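# Move cardboard box from floor tote to counter

## Task

A cardboard box sits in one of three totes on the floor. Lift it out and set it on the counter. When you finish, every other object must lie completely inside a tote, and each tote must be upright. The utility cart must still be standing; if it has toppled, the task fails. The robot must not fall or be left leaning, or the task fails. Anything that stays in place only because the robot is holding it does not count.

## Robot and tools

ROBOT. A Hello Robot Stretch 3 with one arm. It has a two-wheeled base (0.33 m long, 0.34 m wide), a lift that slides up a mast, and a telescoping arm that reaches out to the robot's RIGHT side. The arm cannot reach forward, so you move the gripper forward by driving the base. Turns happen in place about the point midway between the drive wheels, 0.05 m behind the front edge. With the arm fully in and the wrist folded, the wrist pokes about 0.06 m past the right side and a turn sweeps a 0.28 m radius. An unfolded, level gripper reaches beyond that circle, so it can hit things while turning.

FRAMES. Base frame: origin on the floor between the drive wheels, x forward, y left, z up. hand_pose is reported in this frame at the point where the closed fingertips meet. With all wrist joints at zero, its x axis points up, its y axis points back along the arm toward the mast, and its z axis points to the rear. The odometry frame is the base frame as it was when the scene began.

execute_actions. Arguments: "actions", a list holding either no action or one action, and optional "cameras". An action may contain:
- "base": exactly one relative move from where the base is now. {"translate_m": d} drives straight, d in metres, -1 to 1, positive forward. {"rotate_rad": d} turns in place, d in radians, -3.2 to 3.2, positive to the left (counter-clockwise seen from above). There is no sideways motion.
- "joints": a dict of absolute targets by joint name (not offsets). lift_m 0 to 1.1 (arm height on mast); arm_m 0 to 0.52 (extension); wrist_yaw_rad -1.345 to 4.42 (0 along the arm, positive toward the front, 3.0 folded over the base); wrist_pitch_rad -1.57 to 0.451 (0 level, negative tips fingers down); wrist_roll_rad -2.911 to 2.911 (0 fingers side by side, level); gripper_m -0.089 to 0.179 (bigger is wider; the actual fingertip gap is about 0.007 m less when nearly shut, about 0.025 m less when wide open, zero under 0.007); head_pan_rad -3.953 to 1.73 (0 ahead, positive left, -1.57 looks along the arm); head_tilt_rad -1.53 to 0.419 (0 level, negative down). Tolerances for done: lift and arm ±0.004, gripper ±0.004, yaw/roll/pan/tilt ±0.02, pitch ±0.05.
- "contact_limits": {"arm_m": n}, n a motor-effort percentage from 1 to 100. The arm motion halts with contact_stop when its effort reaches about n (or -n when retracting); it also caps holding force until the next action. Low values are gentle but may stop immediately.
All motions in an action begin together and may finish at different times; one action lasts at most 15 s. A joint or base left out can still be driving toward an earlier target. A bad key or out-of-range number rejects the call and nothing moves. "cameras" lists head_camera, nav_camera, wrist_camera or all; omitted, null or ["all"] gives all, [] gives none. An empty actions list just reports state and images. If a result reports a stop, any later execute_actions, wait or finished_scene in the same reply is skipped.

wait: {"seconds": 0 to 10}; commands nothing and returns state and images.
zoom_image: {"camera", "region": [x0, y0, x1, y1]} in pixels of that camera's latest full image, top-left is (0,0), region at most 504 x 504.
finished_scene: {"scene": current scene number}; ends the scene for good and reports success. Only call it when the goal is met and stable.

RESULTS. pictures names the returned images in order. base_status and joint_status: done (for the base, wheels turned the commanded amount even if slipping), off_target (stopped short, may still push), contact_stop, time_out, torque_fault (after the last three the old target is dropped). on_its_own covers things you did not command; "held at" is a held target, not a position. motor_effort is percent of maximum, positive toward higher joint values, peak in brackets; readings carry offsets and noise. Positive wheel effort pushes forward. lidar_m: 12 distances from the base origin in 30-degree sectors, 1st straight ahead, counter-clockwise (4th left, 7th behind, 10th right), plane 0.17 m high, range 0.15 to 12 m, "-" nothing; misses clear or thin things, and the robot can block sectors 5, 6, 9, 10. wrist_depth_mm (45 to 1000) and head_depth_mm (280 to 4000, image sideways): 7x7 grid of median depths from top-left. base_odometry counts wheel turns only. turned_by_wheels and turned_by_imu: turn since last result, left positive. base_tilt in degrees, forward and right positive, with a fixed bias up to about 4.

CAMERAS. head_camera 896x504 and nav_camera 672x504 (fisheye) both move with head pan and tilt; wrist_camera 644x364 rides on the gripper.

SPEED. With lift_m under 0.30, arm_m under 0.03 and wrist_yaw_rad above 2.54 the base goes up to 0.30 m/s and 1.9 rad/s; otherwise 0.10 m/s and 0.63 rad/s.

GRIPPING. Command gripper_m smaller than the object's width to grasp; smaller squeezes harder, but a stall guard eases off, so heavy items may slip; resend a different value to squeeze again. Release by opening at least 0.02 above the contact value. The reading and done status do not prove a grasp.

HAZARDS. Arm and lift stop and go slack on firm contact; a slack lift may sink under load or be pushed up by closing fingers on a surface. Base, wrist and head keep pushing on obstacles; a wrist servo overworked for several seconds shuts off for 10 s. Fold or unfold the wrist only with lift_m 0.32 to 0.95, wrist_pitch_rad -0.4 and roll near 0; once folded the lift may go down to 0.25. With yaw below -0.4, keep pitch at -0.5 or lower. Pushing against something rigid with the gripper above about 0.45 m, repeated pushes, driving while holding something fixed, or snagging furniture (worst in reverse) can tip the robot: back out in small steps, free the gripper, lower lift to about 0.2. Objects may get nudged by outside forces. Avoid drops, slams and hard shoves. The robot keeps its last command while you think.

Each tool is called as name(argument=value, ...), one argument or row to a line, values as JSON.

## Session

I'll start by looking at the current state and images.

execute_actions(
  actions=[],
)

Scene clock: 0.00 s.
base_odometry: x=+0.000 y=+0.000 heading=+0.000 (m, m, rad; odometry frame)
turned_by_wheels: +0.000 (rad since the last result)
turned_by_imu: +0.000 (rad since the last result)
base_tilt: forward=-1.0 right=+1.0 (deg)
lidar_m: 1.32 1.30 1.06 1.05 1.14 1.25 2.39 2.59 2.59 2.41 1.70 1.74
head_depth_mm: 1599 1609 1629 1646 1664 1295 1032 / 1627 1643 1656 1673 1683 1304 1045 / 1646 1675 1686 1703 1731 1309 1048 / 1690 1698 1726 1747 1769 1321 1306 / 1713 1738 1755 1769 1805 1815 1809 / 1762 1775 1800 1798 1830 1848 1866 / 1777 1806 1838 1855 1880 1886 1882
base_status: not commanded
joint_positions: lift_m=+0.504 arm_m=+0.002 wrist_yaw_rad=+2.848 wrist_pitch_rad=-0.531 wrist_roll_rad=-0.016 gripper_m=+0.037 head_pan_rad=+0.002 head_tilt_rad=-0.010
joint_status: not commanded
motor_effort: left_wheel=+0 right_wheel=+1 lift_m=+24 arm_m=+1 wrist_yaw_rad=+1 wrist_pitch_rad=+3 wrist_roll_rad=+0 gripper_m=+0 head_pan_rad=+0 head_tilt_rad=+1 (%)
hand_pose: x=+0.0392 y=+0.0527 z=+0.4920 quat_wxyz=(+0.283, +0.697, +0.086, +0.653) (m; base frame)
wrist_depth_mm: - 960 - - - - - / - - - - - - - / - - - - - - - / 856 888 907 904 910 961 983 / 745 - 778 782 799 815 806 / 663 656 653 692 687 699 710 / 584 606 - 617 624 624 628
pictures: head_camera (sideways: a quarter turn clockwise sets it upright), nav_camera (sideways: a quarter turn counterclockwise sets it upright), wrist_camera
Images, in order (width x height): head_camera 896x504, nav_camera 672x504, wrist_camera 644x364.

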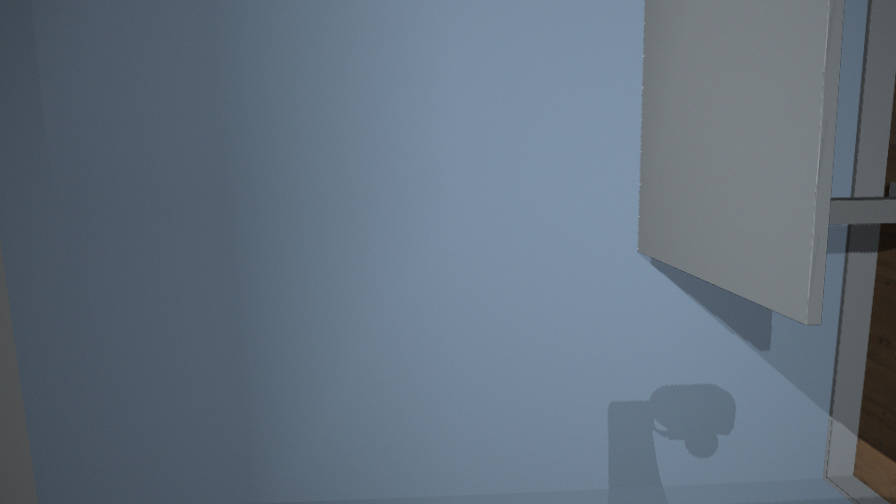

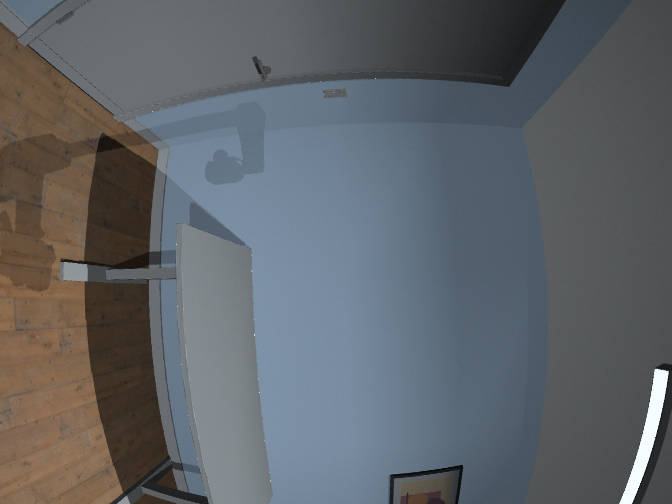

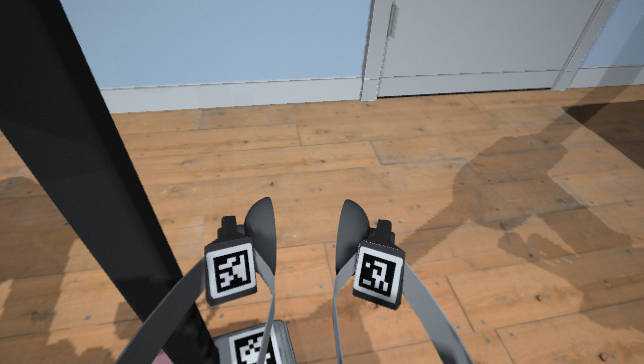

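execute_actions(
  actions=[
    {"joints": {"head_pan_rad": -1.0, "head_tilt_rad": -0.6}},
  ],
  cameras=["head_camera", "nav_camera"],
)

Scene clock: 3.93 s.
base_odometry: x=+0.000 y=+0.000 heading=+0.000 (m, m, rad; odometry frame)
turned_by_wheels: +0.000 (rad since the last result)
turned_by_imu: +0.000 (rad since the last result)
base_tilt: forward=-1.1 right=+1.0 (deg)
lidar_m: 1.32 1.30 1.06 1.05 1.14 1.25 2.39 2.60 2.59 2.42 1.70 1.74
head_depth_mm: 2414 2629 2715 2125 1668 1380 1174 / 2612 2852 2910 2134 1694 1381 1181 / 2479 2757 2875 2148 1704 1399 1188 / 2199 2443 2611 2170 1706 1409 1188 / 1979 2132 1615 2049 1719 1417 1196 / 1811 1917 1434 2215 1720 1417 1201 / 1647 1776 1382 2059 1740 1428 1210
base_status: not commanded
joint_positions: lift_m=+0.504 arm_m=+0.002 wrist_yaw_rad=+2.848 wrist_pitch_rad=-0.531 wrist_roll_rad=-0.016 gripper_m=+0.037 head_pan_rad=-0.993 head_tilt_rad=-0.592
joint_status: all done
motor_effort: left_wheel=+0(0) right_wheel=+1(0) lift_m=+24(24) arm_m=+1(1) wrist_yaw_rad=+0(1) wrist_pitch_rad=+3(3) wrist_roll_rad=+1(1) gripper_m=+0(0) head_pan_rad=-3(41) head_tilt_rad=-4(37) (%)
hand_pose: x=+0.0392 y=+0.0527 z=+0.4920 quat_wxyz=(+0.283, +0.697, +0.086, +0.653) (m; base frame)
wrist_depth_mm: - 975 - - - - - / - - - - - - - / - - - - - - - / 844 905 884 922 916 937 973 / 740 - 794 779 792 803 810 / 664 648 652 690 699 713 710 / 587 588 - 616 613 624 623
pictures: head_camera (sideways: a quarter turn clockwise sets it upright), nav_camera (sideways: a quarter turn counterclockwise sets it upright)
Images, in order (width x height): head_camera 896x504, nav_camera 672x504.

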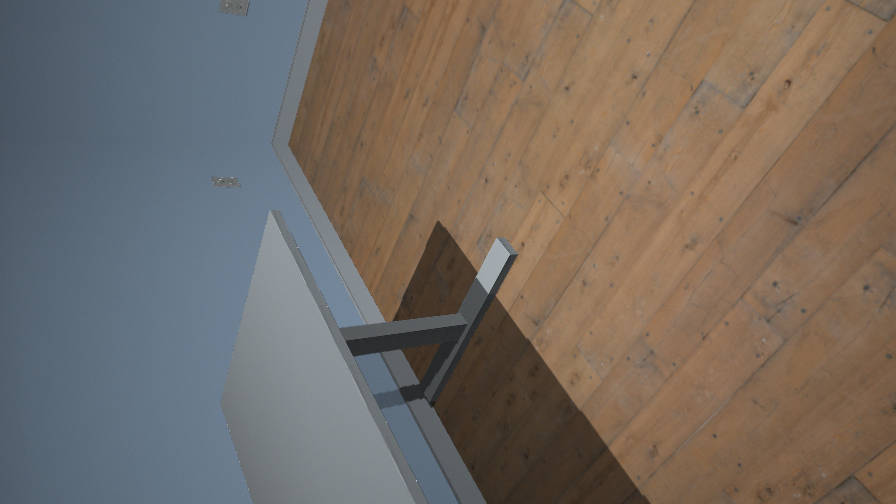

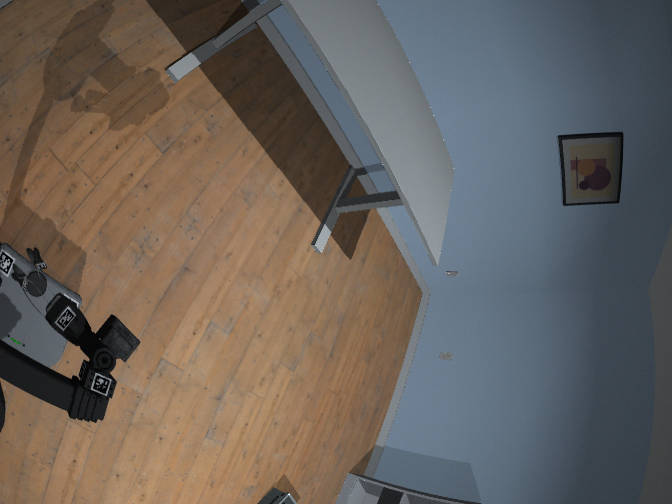

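execute_actions(
  actions=[
    {"joints": {"head_pan_rad": -2.2, "head_tilt_rad": -0.6}},
  ],
  cameras=["head_camera", "nav_camera"],
)

Scene clock: 6.80 s.
base_odometry: x=+0.000 y=+0.000 heading=+0.000 (m, m, rad; odometry frame)
turned_by_wheels: +0.000 (rad since the last result)
turned_by_imu: +0.000 (rad since the last result)
base_tilt: forward=-1.0 right=+1.0 (deg)
lidar_m: 1.32 1.30 1.06 1.05 1.14 1.25 2.39 2.59 2.59 2.42 1.71 1.74
head_depth_mm: 2947 3341 2869 2123 1663 1381 1173 / 2804 3176 2912 2103 1689 1385 1174 / 2668 2952 2940 2154 1696 1389 1179 / 2532 2816 3016 2162 1706 1413 1186 / 2354 2579 2746 2105 1705 1412 1197 / 2305 2483 2676 2203 1725 1415 1203 / 2193 2400 2589 2228 1742 1426 1210
base_status: not commanded
joint_positions: lift_m=+0.504 arm_m=+0.002 wrist_yaw_rad=+2.848 wrist_pitch_rad=-0.531 wrist_roll_rad=-0.016 gripper_m=+0.037 head_pan_rad=-2.193 head_tilt_rad=-0.593
joint_status: all done
motor_effort: left_wheel=+0(0) right_wheel=+1(1) lift_m=+24(24) arm_m=+1(1) wrist_yaw_rad=+0(1) wrist_pitch_rad=+3(3) wrist_roll_rad=+1(1) gripper_m=+0(0) head_pan_rad=-3(39) head_tilt_rad=-5(3) (%)
hand_pose: x=+0.0392 y=+0.0527 z=+0.4920 quat_wxyz=(+0.283, +0.697, +0.086, +0.653) (m; base frame)
wrist_depth_mm: - 949 - - - - - / - - - - - - - / - - - - - - - / 847 910 907 909 934 965 934 / 746 - 771 774 800 826 837 / 647 643 646 691 684 697 708 / 580 604 - 602 616 620 629
pictures: head_camera (sideways: a quarter turn clockwise sets it upright), nav_camera (sideways: a quarter turn counterclockwise sets it upright)
Images, in order (width x height): head_camera 896x504, nav_camera 672x504.

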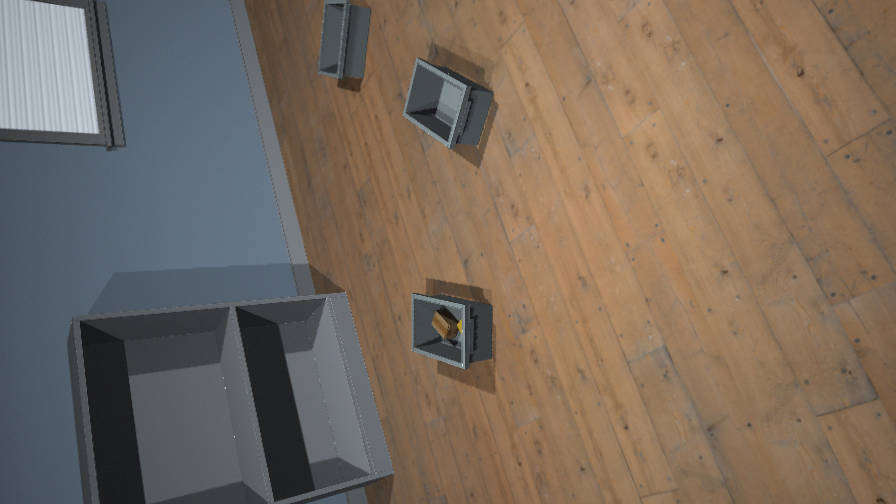

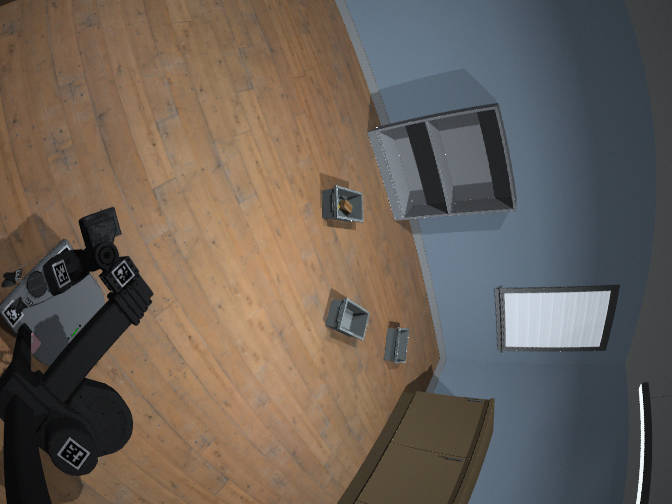

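zoom_image(
  camera="head_camera",
  region=[380, 260, 540, 400],
)

execute_actions(
  actions=[
    {"joints": {"head_pan_rad": -3.2, "head_tilt_rad": -0.5}},
  ],
  cameras=["head_camera", "nav_camera"],
)

Region (380, 260, 540, 400) of head_camera's 896x504 image, scaled by 3.150, with more detail than that image has; it fills the top 441 rows of this view, and the rest is white.

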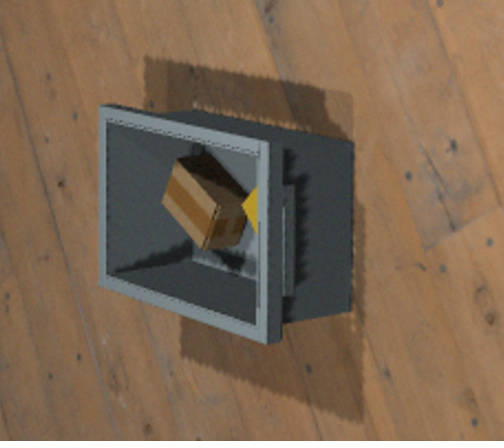

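Scene clock: 10.03 s.
base_odometry: x=+0.000 y=+0.000 heading=+0.000 (m, m, rad; odometry frame)
turned_by_wheels: +0.000 (rad since the last result)
turned_by_imu: +0.000 (rad since the last result)
base_tilt: forward=-1.2 right=+1.0 (deg)
lidar_m: 1.31 1.30 1.06 1.05 1.14 1.25 2.39 2.60 2.60 2.42 1.71 1.74
head_depth_mm: 2437 2652 2928 2383 1822 1464 1227 / 2459 2704 2915 2428 1828 1481 1228 / 2458 2470 2457 2437 1849 1478 1233 / 2538 2294 2417 2461 1855 1493 1241 / 2537 2315 2472 2484 1862 1501 1246 / 2564 2368 2521 2511 1887 1512 1255 / 2566 2394 2525 2542 1896 1512 1260
base_status: not commanded
joint_positions: lift_m=+0.504 arm_m=+0.002 wrist_yaw_rad=+2.848 wrist_pitch_rad=-0.531 wrist_roll_rad=-0.016 gripper_m=+0.037 head_pan_rad=-3.193 head_tilt_rad=-0.508
joint_status: all done
motor_effort: left_wheel=+0(0) right_wheel=+1(1) lift_m=+24(25) arm_m=+1(1) wrist_yaw_rad=+1(1) wrist_pitch_rad=+3(3) wrist_roll_rad=+1(1) gripper_m=+0(0) head_pan_rad=-4(40) head_tilt_rad=+3(14) (%)
hand_pose: x=+0.0392 y=+0.0527 z=+0.4920 quat_wxyz=(+0.283, +0.697, +0.086, +0.653) (m; base frame)
wrist_depth_mm: - 969 - - - - - / - - - - - - - / - - - - - - - / 833 885 906 946 910 955 934 / 738 - 786 780 793 799 828 / 660 657 657 675 690 685 706 / 582 610 - 603 609 607 621
pictures: head_camera (sideways: a quarter turn clockwise sets it upright), nav_camera (sideways: a quarter turn counterclockwise sets it upright)
Images, in order (width x height): head_camera 896x504, nav_camera 672x504.

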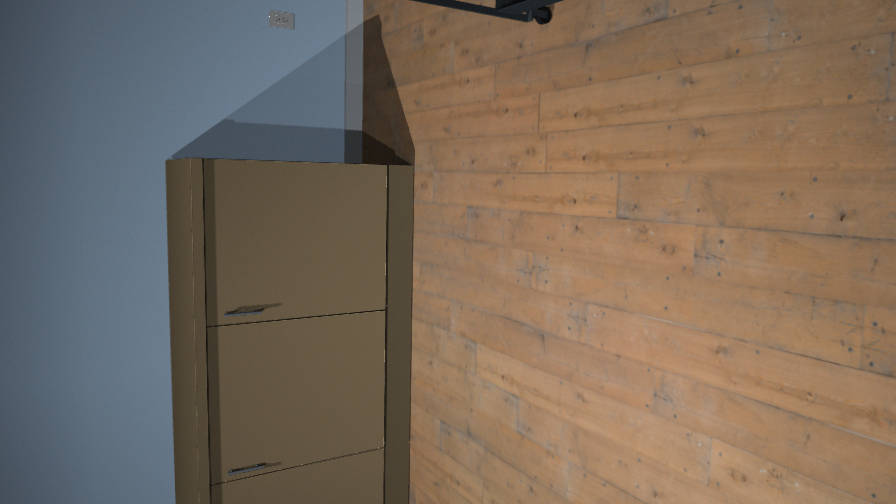

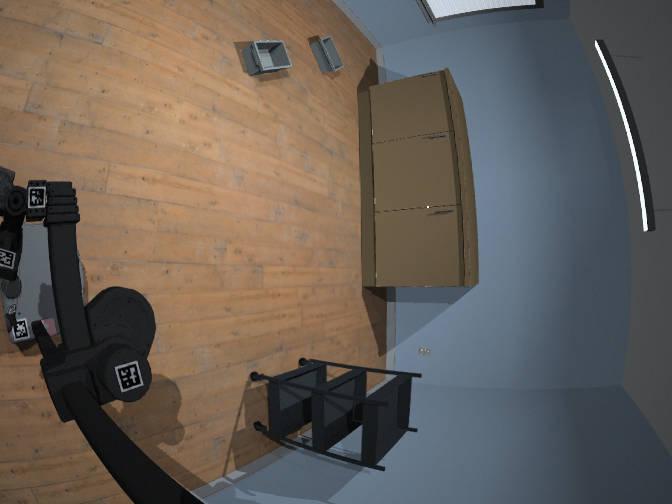

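execute_actions(
  actions=[
    {"base": {"rotate_rad": -1.95}, "joints": {"lift_m": 0.28, "head_pan_rad": -0.1, "head_tilt_rad": -0.7}},
  ],
  cameras=["head_camera", "nav_camera"],
)

Scene clock: 95.37 s.
base_odometry: x=+0.000 y=+0.000 heading=-1.950 (m, m, rad; odometry frame)
turned_by_wheels: -1.950 (rad since the last result)
turned_by_imu: -1.952 (rad since the last result)
base_tilt: forward=-1.0 right=+1.0 (deg)
lidar_m: 2.42 2.73 1.70 1.77 1.77 1.18 1.05 1.05 1.22 1.25 2.38 2.78
head_depth_mm: 2712 3009 2403 1839 1544 1301 1129 / 2591 2931 2429 1892 1542 1317 1134 / 2502 2854 2441 1904 1559 1323 1141 / 2297 2649 2461 1912 1574 1323 1145 / 2281 2592 2477 1929 1578 1336 1149 / 2245 2494 2502 1941 1592 1335 1155 / 2154 2471 2543 1960 1596 1345 1158
base_status: done
joint_positions: lift_m=+0.280 arm_m=+0.002 wrist_yaw_rad=+2.848 wrist_pitch_rad=-0.531 wrist_roll_rad=-0.016 gripper_m=+0.037 head_pan_rad=-0.107 head_tilt_rad=-0.692
joint_status: all done
motor_effort: left_wheel=+1(9) right_wheel=-1(7) lift_m=+19(23) arm_m=+1(0) wrist_yaw_rad=+1(1) wrist_pitch_rad=+3(3) wrist_roll_rad=+1(1) gripper_m=+0(0) head_pan_rad=+4(39) head_tilt_rad=-5(23) (%)
hand_pose: x=+0.0392 y=+0.0526 z=+0.2684 quat_wxyz=(+0.283, +0.697, +0.086, +0.653) (m; base frame)
wrist_depth_mm: - - - - - - - / - 830 843 868 904 963 964 / - 681 694 694 712 735 752 / 535 570 571 571 608 616 607 / 488 - - 502 511 524 525 / - - - 439 446 455 461 / - - - 392 396 399 407
pictures: head_camera (sideways: a quarter turn clockwise sets it upright), nav_camera (sideways: a quarter turn counterclockwise sets it upright)
Images, in order (width x height): head_camera 896x504, nav_camera 672x504.

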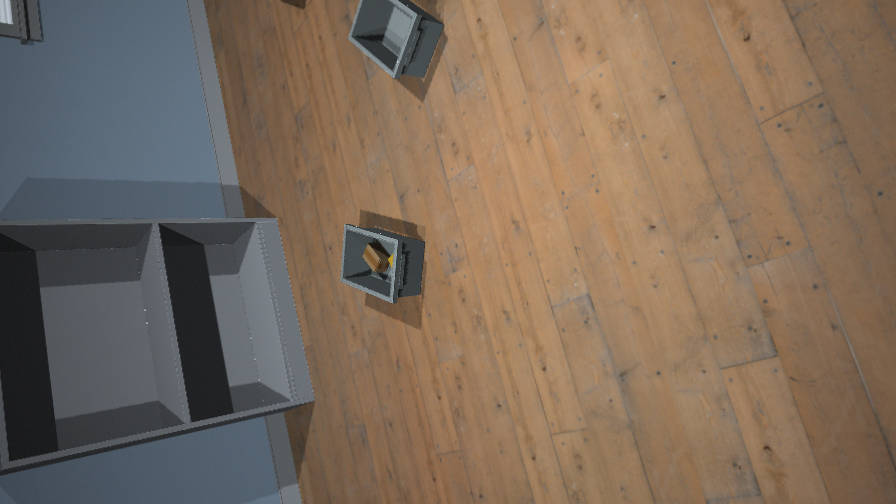

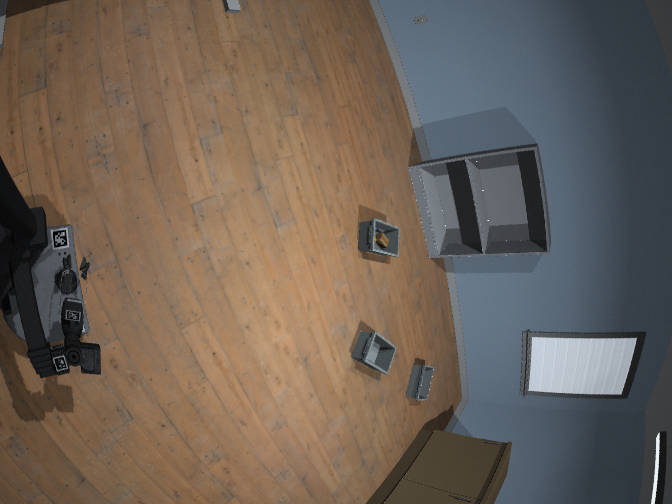

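execute_actions(
  actions=[
    {"base": {"translate_m": 1.0}, "joints": {"head_pan_rad": -0.25, "head_tilt_rad": -1.0}},
  ],
  cameras=["head_camera", "nav_camera"],
)

Scene clock: 102.87 s.
base_odometry: x=-0.370 y=-0.929 heading=-1.950 (m, m, rad; odometry frame)
turned_by_wheels: +0.000 (rad since the last result)
turned_by_imu: +0.001 (rad since the last result)
base_tilt: forward=-1.0 right=+0.9 (deg)
lidar_m: 1.60 1.44 2.04 1.58 2.02 1.91 2.02 1.80 1.71 2.15 2.14 2.01
head_depth_mm: 2148 1917 1649 1459 1305 1173 1072 / 2041 1935 1661 1461 1304 1183 1114 / 1934 1944 1670 1479 1312 1187 1111 / 1742 1860 1689 1444 1327 1198 1115 / 1539 1820 1688 1463 1325 1198 1101 / 1486 1778 1718 1507 1334 1207 1097 / 1438 1739 1681 1501 1341 1212 1099
base_status: done
joint_positions: lift_m=+0.280 arm_m=+0.002 wrist_yaw_rad=+2.848 wrist_pitch_rad=-0.531 wrist_roll_rad=-0.016 gripper_m=+0.037 head_pan_rad=-0.243 head_tilt_rad=-0.988
joint_status: all done
motor_effort: left_wheel=+1(10) right_wheel=+0(9) lift_m=+18(18) arm_m=+1(1) wrist_yaw_rad=+1(1) wrist_pitch_rad=+3(3) wrist_roll_rad=+0(1) gripper_m=+0(0) head_pan_rad=-3(18) head_tilt_rad=-7(31) (%)
hand_pose: x=+0.0392 y=+0.0526 z=+0.2684 quat_wxyz=(+0.283, +0.697, +0.086, +0.653) (m; base frame)
wrist_depth_mm: - - - - - - - / - 851 862 893 899 927 965 / - 668 687 713 715 740 740 / 532 562 573 585 597 616 621 / 479 - - 500 510 517 518 / - - - 441 444 448 466 / - - - 389 392 398 401
pictures: head_camera (sideways: a quarter turn clockwise sets it upright), nav_camera (sideways: a quarter turn counterclockwise sets it upright)
Images, in order (width x height): head_camera 896x504, nav_camera 672x504.

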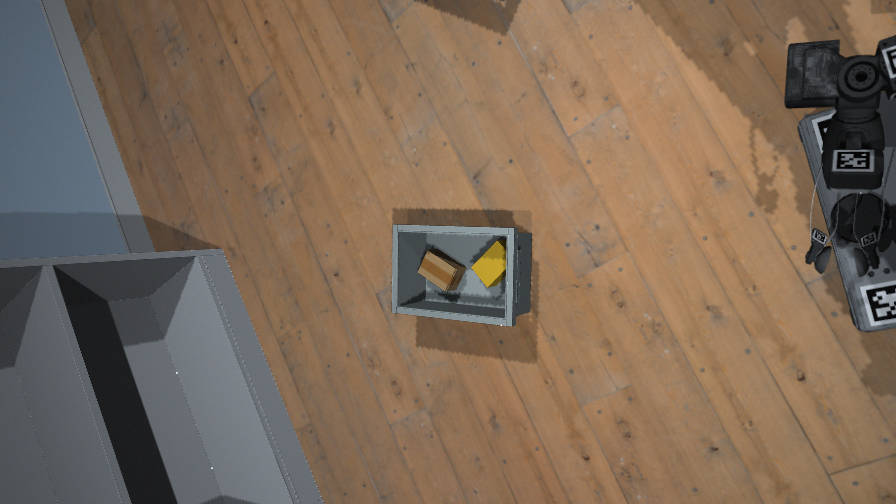

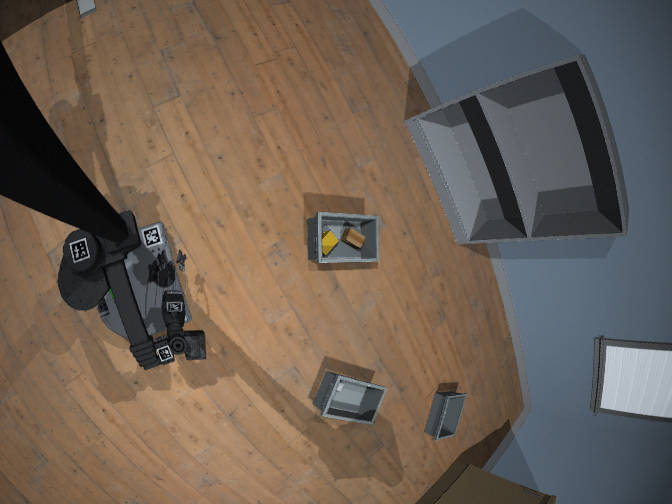

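zoom_image(
  camera="head_camera",
  region=[380, 200, 550, 370],
)

Region (380, 200, 550, 370) of head_camera's 896x504 image, scaled by 2.965, with more detail than that image has.

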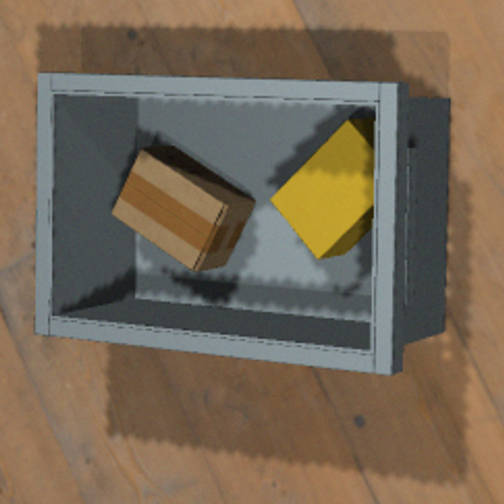

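execute_actions(
  actions=[
    {"base": {"translate_m": 0.22}, "joints": {"lift_m": 0.42, "wrist_pitch_rad": -0.4, "wrist_roll_rad": 0.0}},
  ],
  cameras=[],
)

execute_actions(
  actions=[
    {"base": {"rotate_rad": 1.46}, "joints": {"wrist_yaw_rad": 0.0, "head_pan_rad": -1.6, "head_tilt_rad": -1.05}},
  ],
)

Scene clock: 154.23 s.
base_odometry: x=-0.452 y=-1.133 heading=-1.950 (m, m, rad; odometry frame)
turned_by_wheels: +0.000 (rad since the last result)
turned_by_imu: +0.000 (rad since the last result)
base_tilt: forward=-1.0 right=+0.9 (deg)
lidar_m: 1.38 1.23 1.79 2.07 1.64 2.09 2.23 1.87 1.95 2.09 2.09 1.76
head_depth_mm: 1935 1926 1650 1461 1300 1177 1096 / 1807 1920 1663 1468 1312 1180 1103 / 1686 1893 1678 1475 1316 1188 1114 / 1349 1685 1682 1484 1311 1190 1117 / 1379 1700 1654 1495 1312 1198 1105 / 1346 1626 1648 1505 1333 1207 1095 / 1322 1536 1611 1507 1347 1210 1096
base_status: done
joint_positions: lift_m=+0.420 arm_m=+0.002 wrist_yaw_rad=+2.848 wrist_pitch_rad=-0.420 wrist_roll_rad=-0.004 gripper_m=+0.037 head_pan_rad=-0.243 head_tilt_rad=-0.989
joint_status: all done
motor_effort: left_wheel=+1(10) right_wheel=+0(9) lift_m=+29(32) arm_m=+1(1) wrist_yaw_rad=+1(1) wrist_pitch_rad=+5(7) wrist_roll_rad=+2(4) gripper_m=+0(0) head_pan_rad=-3(3) head_tilt_rad=-6(7) (%)
hand_pose: x=+0.0437 y=+0.0674 z=+0.4319 quat_wxyz=(+0.247, +0.704, +0.045, +0.664) (m; base frame)
wrist_depth_mm: - - - - - - - / - - - - - - - / - - - - - - - / - 914 922 894 929 934 980 / 718 762 780 766 785 799 784 / 614 - 612 649 654 673 672 / 546 - 569 566 566 573 584
pictures: none
No camera images: the call's "cameras" was empty. Leave "cameras" out to get every camera's image.

Scene clock: 157.53 s.
base_odometry: x=-0.452 y=-1.133 heading=-0.490 (m, m, rad; odometry frame)
turned_by_wheels: +1.460 (rad since the last result)
turned_by_imu: +1.464 (rad since the last result)
base_tilt: forward=-1.1 right=+1.0 (deg)
lidar_m: 2.09 1.64 2.09 2.25 2.05 1.87 2.10 2.09 1.88 1.38 1.23 1.69
head_depth_mm: 1792 1806 1585 1409 1281 1165 1093 / 1716 1796 1601 1420 1284 - - / 1390 1695 1605 1386 1278 - - / 1347 1689 1614 1421 1267 1199 1092 / 1326 1651 1605 1451 1308 1193 1094 / 1297 1628 1591 1453 1313 1201 1093 / 1277 1550 1600 1469 1324 1208 1101
base_status: done
joint_positions: lift_m=+0.420 arm_m=+0.002 wrist_yaw_rad=+0.002 wrist_pitch_rad=-0.420 wrist_roll_rad=-0.004 gripper_m=+0.037 head_pan_rad=-1.593 head_tilt_rad=-1.037
joint_status: all done
motor_effort: left_wheel=-1(6) right_wheel=+2(7) lift_m=+29(29) arm_m=+1(1) wrist_yaw_rad=-1(1) wrist_pitch_rad=+6(5) wrist_roll_rad=+2(3) gripper_m=-1(0) head_pan_rad=-3(39) head_tilt_rad=-7(16) (%)
hand_pose: x=-0.0211 y=-0.3712 z=+0.4319 quat_wxyz=(+0.693, +0.149, -0.690, -0.147) (m; base frame)
wrist_depth_mm: 962 - - - - - - / - - - - - - - / - 997 - - - - - / 887 886 881 923 933 - 957 / 731 747 781 616 783 791 774 / 629 636 596 601 643 678 654 / 554 548 543 547 554 582 580
pictures: head_camera (sideways: a quarter turn clockwise sets it upright), nav_camera (sideways: a quarter turn counterclockwise sets it upright), wrist_camera
Images, in order (width x height): head_camera 896x504, nav_camera 672x504, wrist_camera 644x364.

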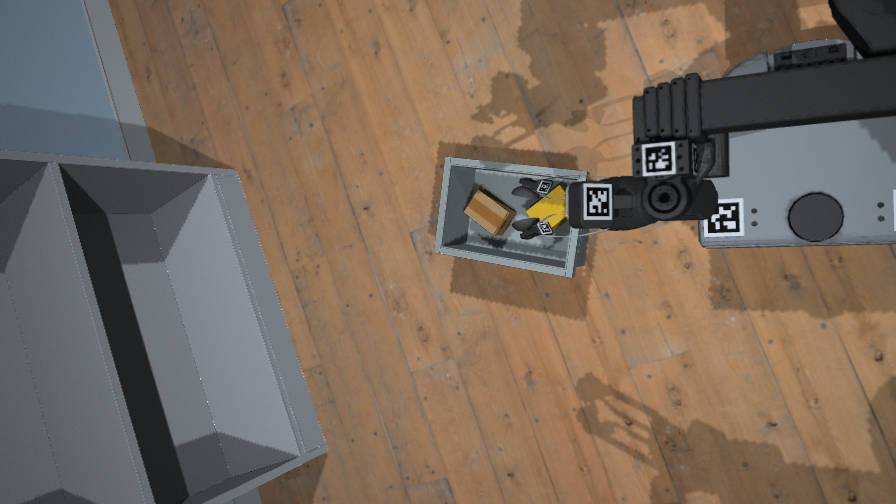

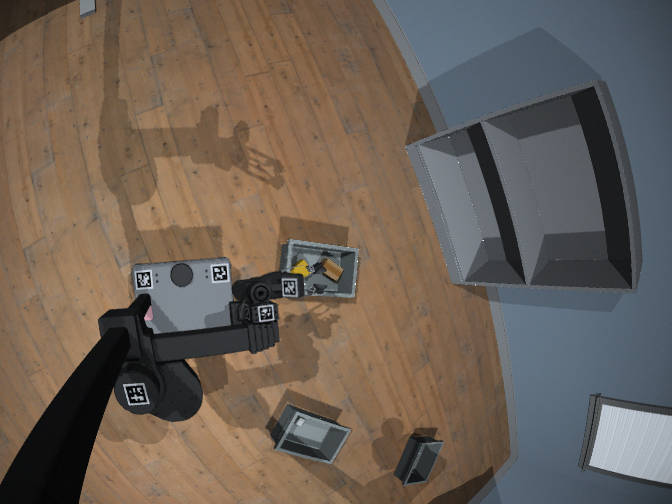

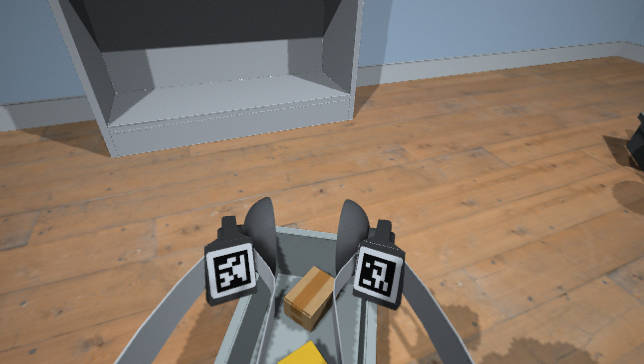

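execute_actions(
  actions=[
    {"joints": {"wrist_pitch_rad": -1.57, "arm_m": 0.46, "lift_m": 0.38, "gripper_m": 0.12, "wrist_roll_rad": 0.63}},
  ],
)

Scene clock: 177.30 s.
base_odometry: x=-0.452 y=-1.133 heading=-0.490 (m, m, rad; odometry frame)
turned_by_wheels: +0.000 (rad since the last result)
turned_by_imu: -0.001 (rad since the last result)
base_tilt: forward=-1.1 right=+1.0 (deg)
lidar_m: 2.09 1.63 2.09 2.25 2.06 1.86 2.10 2.08 1.89 1.38 1.23 1.70
head_depth_mm: 1797 1786 1585 1407 1275 1166 1094 / 1721 1806 1598 1423 1284 - - / 1383 1692 1656 1362 1266 1210 - / 1341 1687 1607 1403 1256 1199 1086 / 1318 1659 1611 1452 1304 1189 1092 / 1295 1625 1594 1456 1316 1198 1094 / 1274 1550 1589 1458 1319 1199 1102
base_status: not commanded
joint_positions: lift_m=+0.380 arm_m=+0.460 wrist_yaw_rad=+0.000 wrist_pitch_rad=-1.544 wrist_roll_rad=+0.627 gripper_m=+0.120 head_pan_rad=-1.593 head_tilt_rad=-1.037
joint_status: all done
joint sent to its limit — the command would take wrist_pitch_rad past its lower limit, so that joint was sent only as far as its limit.
motor_effort: left_wheel=-1(1) right_wheel=+1(2) lift_m=+18(28) arm_m=+3(0) wrist_yaw_rad=+0(1) wrist_pitch_rad=-3(5) wrist_roll_rad=+2(2) gripper_m=+0(81) head_pan_rad=-3(3) head_tilt_rad=-7(8) (%)
hand_pose: x=-0.0217 y=-0.5874 z=+0.2622 quat_wxyz=(+0.326, +0.317, -0.638, -0.622) (m; base frame)
wrist_depth_mm: 384 384 385 388 390 398 401 / 396 397 398 381 400 407 413 / 403 409 349 368 418 424 423 / 420 419 394 422 425 428 434 / 433 424 431 430 393 450 447 / 441 - 450 441 403 462 468 / 456 465 471 370 362 484 476
pictures: head_camera (sideways: a quarter turn clockwise sets it upright), nav_camera (sideways: a quarter turn counterclockwise sets it upright), wrist_camera
Images, in order (width x height): head_camera 896x504, nav_camera 672x504, wrist_camera 644x364.

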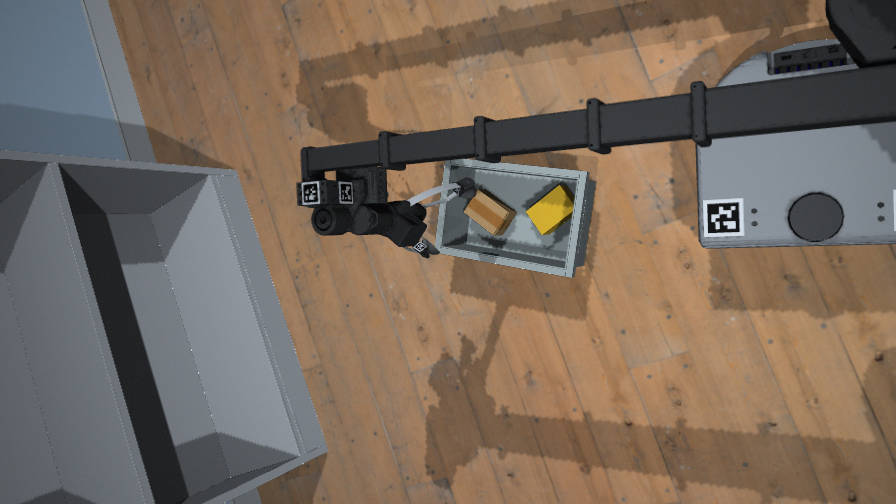

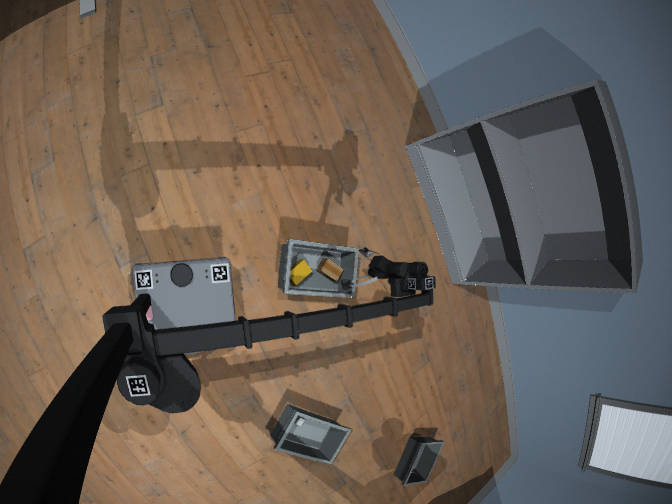

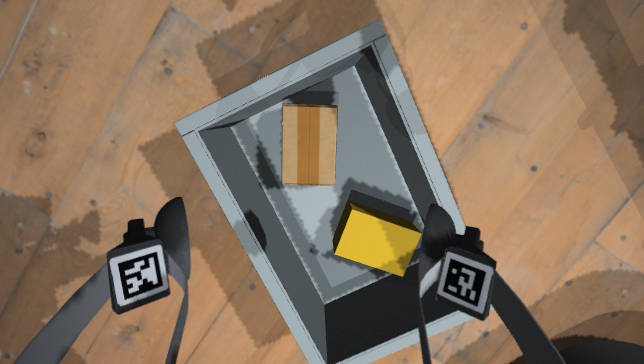

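execute_actions(
  actions=[
    {"base": {"translate_m": -0.008}, "joints": {"arm_m": 0.477, "lift_m": 0.28, "gripper_m": 0.1}},
  ],
  cameras=["head_camera", "wrist_camera"],
)

Scene clock: 219.17 s.
base_odometry: x=-0.459 y=-1.130 heading=-0.490 (m, m, rad; odometry frame)
turned_by_wheels: +0.000 (rad since the last result)
turned_by_imu: +0.000 (rad since the last result)
base_tilt: forward=-1.0 right=+1.0 (deg)
lidar_m: 2.09 1.64 2.09 2.24 2.04 1.86 2.09 2.08 1.88 1.48 1.23 1.69
head_depth_mm: 1785 1791 1588 1409 1281 1168 1093 / 1721 1822 1600 1426 1282 1205 - / 1387 1713 1636 1356 1268 1206 - / 1363 1692 1612 1407 1276 1196 1092 / 1319 1666 1615 1447 1308 1190 1093 / 1293 1627 1606 1459 1310 1194 1094 / 1281 1572 1591 1463 1323 1203 1100
base_status: done
joint_positions: lift_m=+0.280 arm_m=+0.477 wrist_yaw_rad=+0.000 wrist_pitch_rad=-1.544 wrist_roll_rad=+0.627 gripper_m=+0.100 head_pan_rad=-1.593 head_tilt_rad=-1.037
joint_status: all done
motor_effort: left_wheel=-1(6) right_wheel=+2(4) lift_m=+19(20) arm_m=+3(2) wrist_yaw_rad=+0(0) wrist_pitch_rad=-2(3) wrist_roll_rad=+2(2) gripper_m=+0(75) head_pan_rad=-4(3) head_tilt_rad=-8(6) (%)
hand_pose: x=-0.0217 y=-0.6043 z=+0.1622 quat_wxyz=(+0.326, +0.317, -0.638, -0.622) (m; base frame)
wrist_depth_mm: 295 295 295 298 296 300 304 / 301 304 301 198 217 308 313 / 311 308 221 267 255 320 321 / 319 220 315 272 319 330 331 / 328 330 299 334 332 297 342 / 339 339 251 342 296 227 356 / 350 352 245 349 324 299 366
pictures: head_camera (sideways: a quarter turn clockwise sets it upright), wrist_camera
Images, in order (width x height): head_camera 896x504, wrist_camera 644x364.

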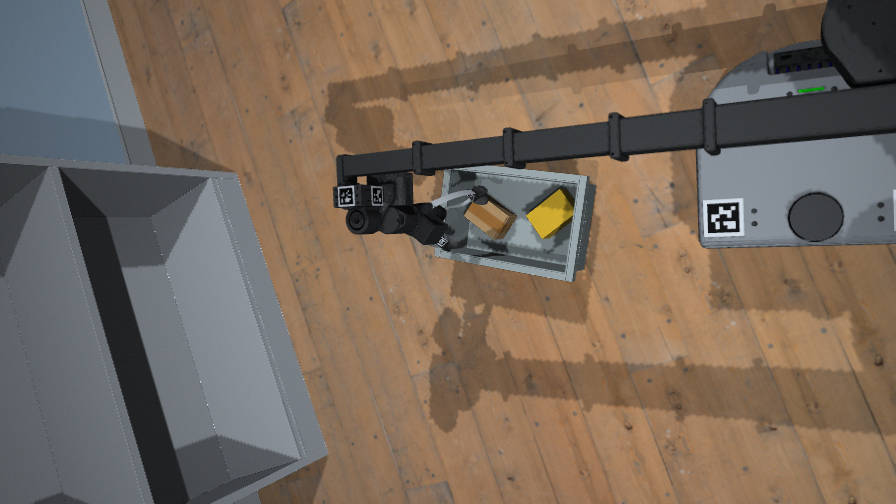

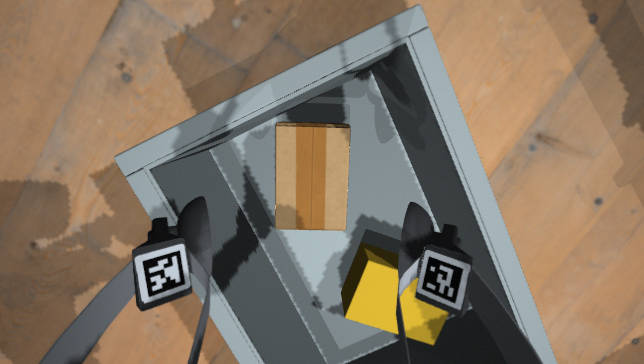

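execute_actions(
  actions=[
    {"joints": {"lift_m": 0.195}},
  ],
  cameras=["head_camera", "wrist_camera"],
)

Scene clock: 229.43 s.
base_odometry: x=-0.459 y=-1.130 heading=-0.490 (m, m, rad; odometry frame)
turned_by_wheels: +0.000 (rad since the last result)
turned_by_imu: +0.000 (rad since the last result)
base_tilt: forward=-0.9 right=+0.9 (deg)
lidar_m: 2.09 1.65 2.10 2.25 2.04 1.87 2.09 2.08 1.88 1.39 1.23 1.69
head_depth_mm: 1798 1789 1578 1414 1281 1170 1094 / 1710 1808 1597 1430 1291 1203 - / 1391 1724 1599 1366 1259 1207 - / 1368 1693 1614 1436 1277 1196 1086 / 1322 1660 1608 1445 1308 1191 1092 / 1299 1633 1598 1459 1318 1192 1101 / 1284 1561 1601 1473 1316 1202 1100
base_status: not commanded
joint_positions: lift_m=+0.195 arm_m=+0.477 wrist_yaw_rad=+0.000 wrist_pitch_rad=-1.544 wrist_roll_rad=+0.627 gripper_m=+0.100 head_pan_rad=-1.593 head_tilt_rad=-1.037
joint_status: all done
motor_effort: left_wheel=-1(1) right_wheel=+2(2) lift_m=+18(19) arm_m=+3(3) wrist_yaw_rad=+0(1) wrist_pitch_rad=-2(2) wrist_roll_rad=+2(2) gripper_m=+0(0) head_pan_rad=-4(3) head_tilt_rad=-7(7) (%)
hand_pose: x=-0.0217 y=-0.6043 z=+0.0772 quat_wxyz=(+0.326, +0.317, -0.638, -0.622) (m; base frame)
wrist_depth_mm: 214 216 215 107 127 109 223 / 221 221 109 159 197 114 228 / 224 111 182 181 229 129 235 / 115 174 232 185 236 148 242 / 127 152 239 191 245 173 124 / 123 136 235 250 250 188 129 / 255 136 203 260 213 215 135
pictures: head_camera (sideways: a quarter turn clockwise sets it upright), wrist_camera
Images, in order (width x height): head_camera 896x504, wrist_camera 644x364.

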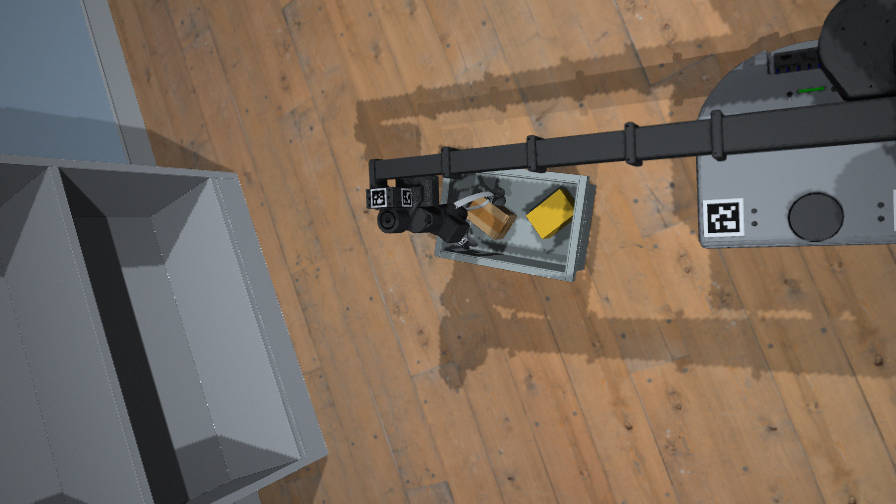

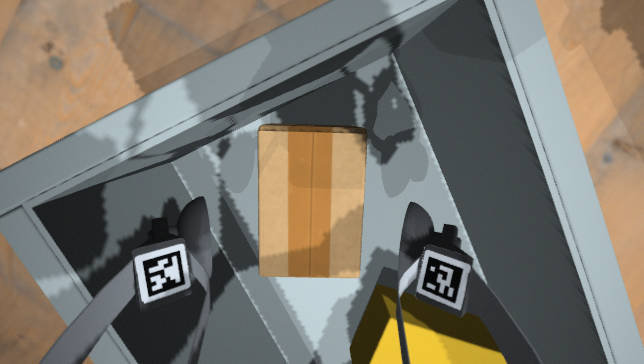

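execute_actions(
  actions=[
    {"joints": {"lift_m": 0.153}},
  ],
  cameras=["head_camera", "wrist_camera"],
)

Scene clock: 234.80 s.
base_odometry: x=-0.459 y=-1.130 heading=-0.490 (m, m, rad; odometry frame)
turned_by_wheels: +0.000 (rad since the last result)
turned_by_imu: +0.000 (rad since the last result)
base_tilt: forward=-1.0 right=+1.0 (deg)
lidar_m: 2.09 1.65 2.10 2.25 2.04 1.86 2.09 2.08 1.88 1.38 1.23 1.69
head_depth_mm: 1807 1797 1591 1417 1275 1167 1096 / 1718 1816 1599 1425 1290 1194 - / 1390 1714 1589 1393 1258 1210 - / 1364 1694 1608 1423 1273 1197 1086 / 1316 1656 1628 1454 1306 1192 1093 / 1298 1624 1595 1455 1311 1196 1097 / 1281 1565 1601 1467 1319 1199 1106
base_status: not commanded
joint_positions: lift_m=+0.153 arm_m=+0.477 wrist_yaw_rad=+0.000 wrist_pitch_rad=-1.544 wrist_roll_rad=+0.627 gripper_m=+0.100 head_pan_rad=-1.593 head_tilt_rad=-1.037
joint_status: all done
motor_effort: left_wheel=-1(1) right_wheel=+2(2) lift_m=+19(17) arm_m=+3(3) wrist_yaw_rad=+0(0) wrist_pitch_rad=-2(3) wrist_roll_rad=+2(2) gripper_m=-1(0) head_pan_rad=-2(3) head_tilt_rad=-10(8) (%)
hand_pose: x=-0.0217 y=-0.6043 z=+0.0352 quat_wxyz=(+0.326, +0.317, -0.638, -0.622) (m; base frame)
wrist_depth_mm: 175 176 67 67 128 102 73 / - 68 69 160 181 114 79 / - 76 140 142 189 129 86 / 118 175 189 142 194 149 94 / 127 153 148 146 198 174 104 / 117 136 202 151 209 189 117 / - 136 199 213 207 205 132
pictures: head_camera (sideways: a quarter turn clockwise sets it upright), wrist_camera
Images, in order (width x height): head_camera 896x504, wrist_camera 644x364.

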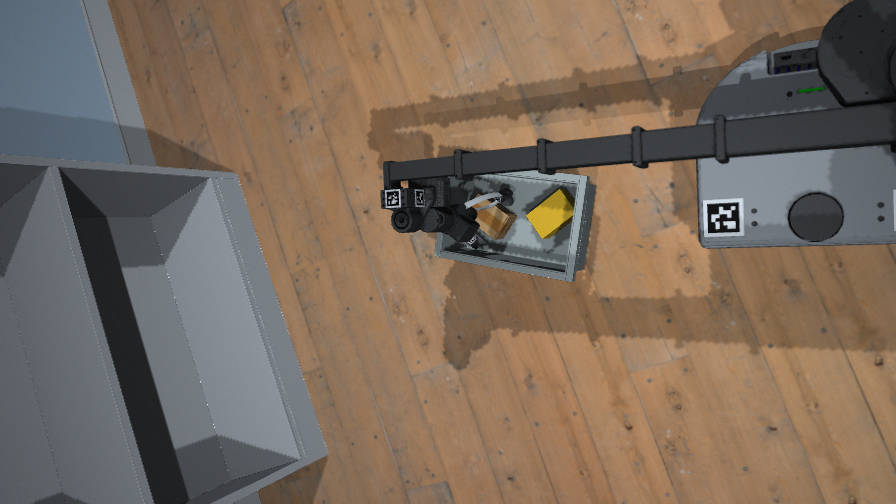

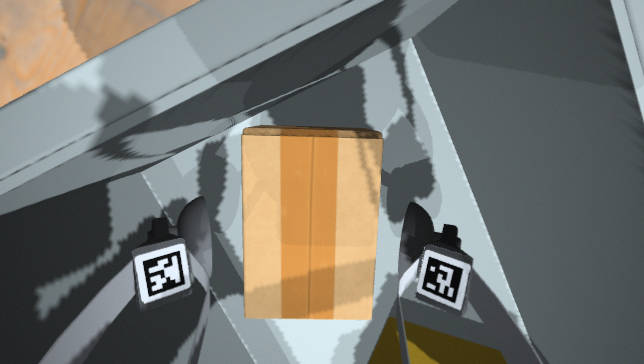

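execute_actions(
  actions=[
    {"joints": {"gripper_m": 0.03, "lift_m": 0.149}},
  ],
  cameras=["head_camera", "wrist_camera"],
)

Scene clock: 240.23 s.
base_odometry: x=-0.459 y=-1.130 heading=-0.490 (m, m, rad; odometry frame)
turned_by_wheels: +0.000 (rad since the last result)
turned_by_imu: +0.000 (rad since the last result)
base_tilt: forward=-1.0 right=+1.0 (deg)
lidar_m: 2.09 1.65 2.09 2.25 2.04 1.87 2.09 2.08 1.88 1.38 1.24 1.70
head_depth_mm: 1800 1791 1584 1413 1276 1167 1098 / 1722 1815 1585 1428 1280 1199 - / 1384 1717 1596 1387 1260 1216 - / 1365 1682 1612 1429 1277 1196 1088 / 1316 1651 1615 1453 1304 1191 1091 / 1291 1622 1602 1458 1308 1196 1093 / 1274 1570 1598 1471 1327 1199 1107
base_status: not commanded
joint_positions: lift_m=+0.149 arm_m=+0.477 wrist_yaw_rad=+0.000 wrist_pitch_rad=-1.544 wrist_roll_rad=+0.627 gripper_m=+0.031 head_pan_rad=-1.593 head_tilt_rad=-1.037
joint_status: all done
motor_effort: left_wheel=-1(1) right_wheel=+2(2) lift_m=+18(16) arm_m=+3(3) wrist_yaw_rad=+0(0) wrist_pitch_rad=-2(2) wrist_roll_rad=+2(2) gripper_m=-15(89) head_pan_rad=-3(2) head_tilt_rad=-7(7) (%)
hand_pose: x=-0.0217 y=-0.6042 z=+0.0312 quat_wxyz=(+0.326, +0.317, -0.638, -0.622) (m; base frame)
wrist_depth_mm: 172 63 63 64 128 101 72 / - 64 69 162 177 114 79 / - 76 133 136 183 129 86 / 119 175 184 134 190 148 94 / 127 161 138 139 194 176 104 / 117 138 143 143 202 202 116 / 109 143 181 207 201 210 133
pictures: head_camera (sideways: a quarter turn clockwise sets it upright), wrist_camera
Images, in order (width x height): head_camera 896x504, wrist_camera 644x364.

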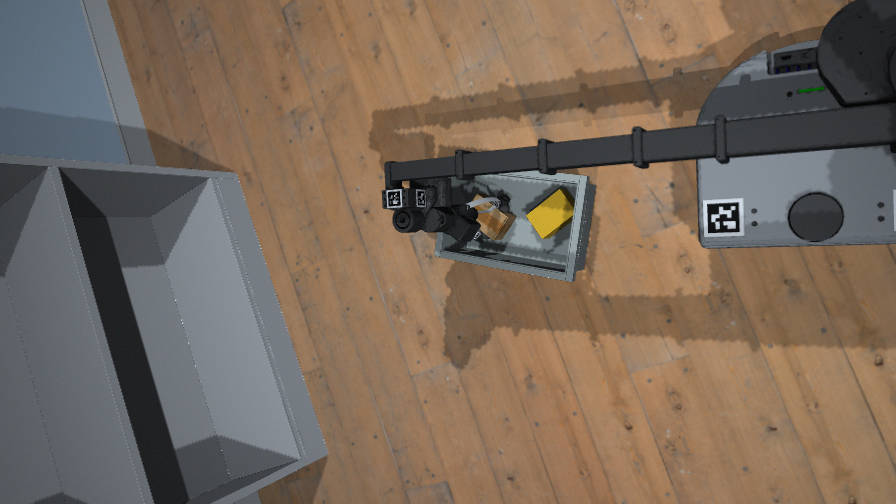

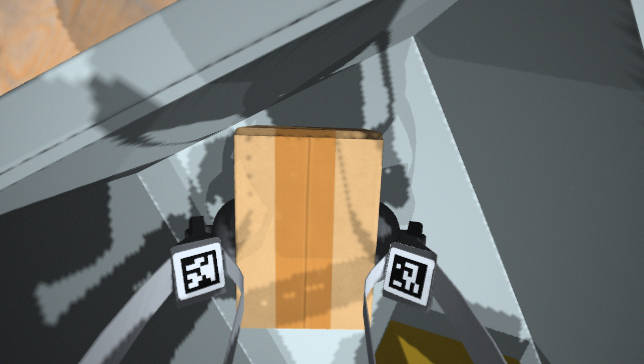

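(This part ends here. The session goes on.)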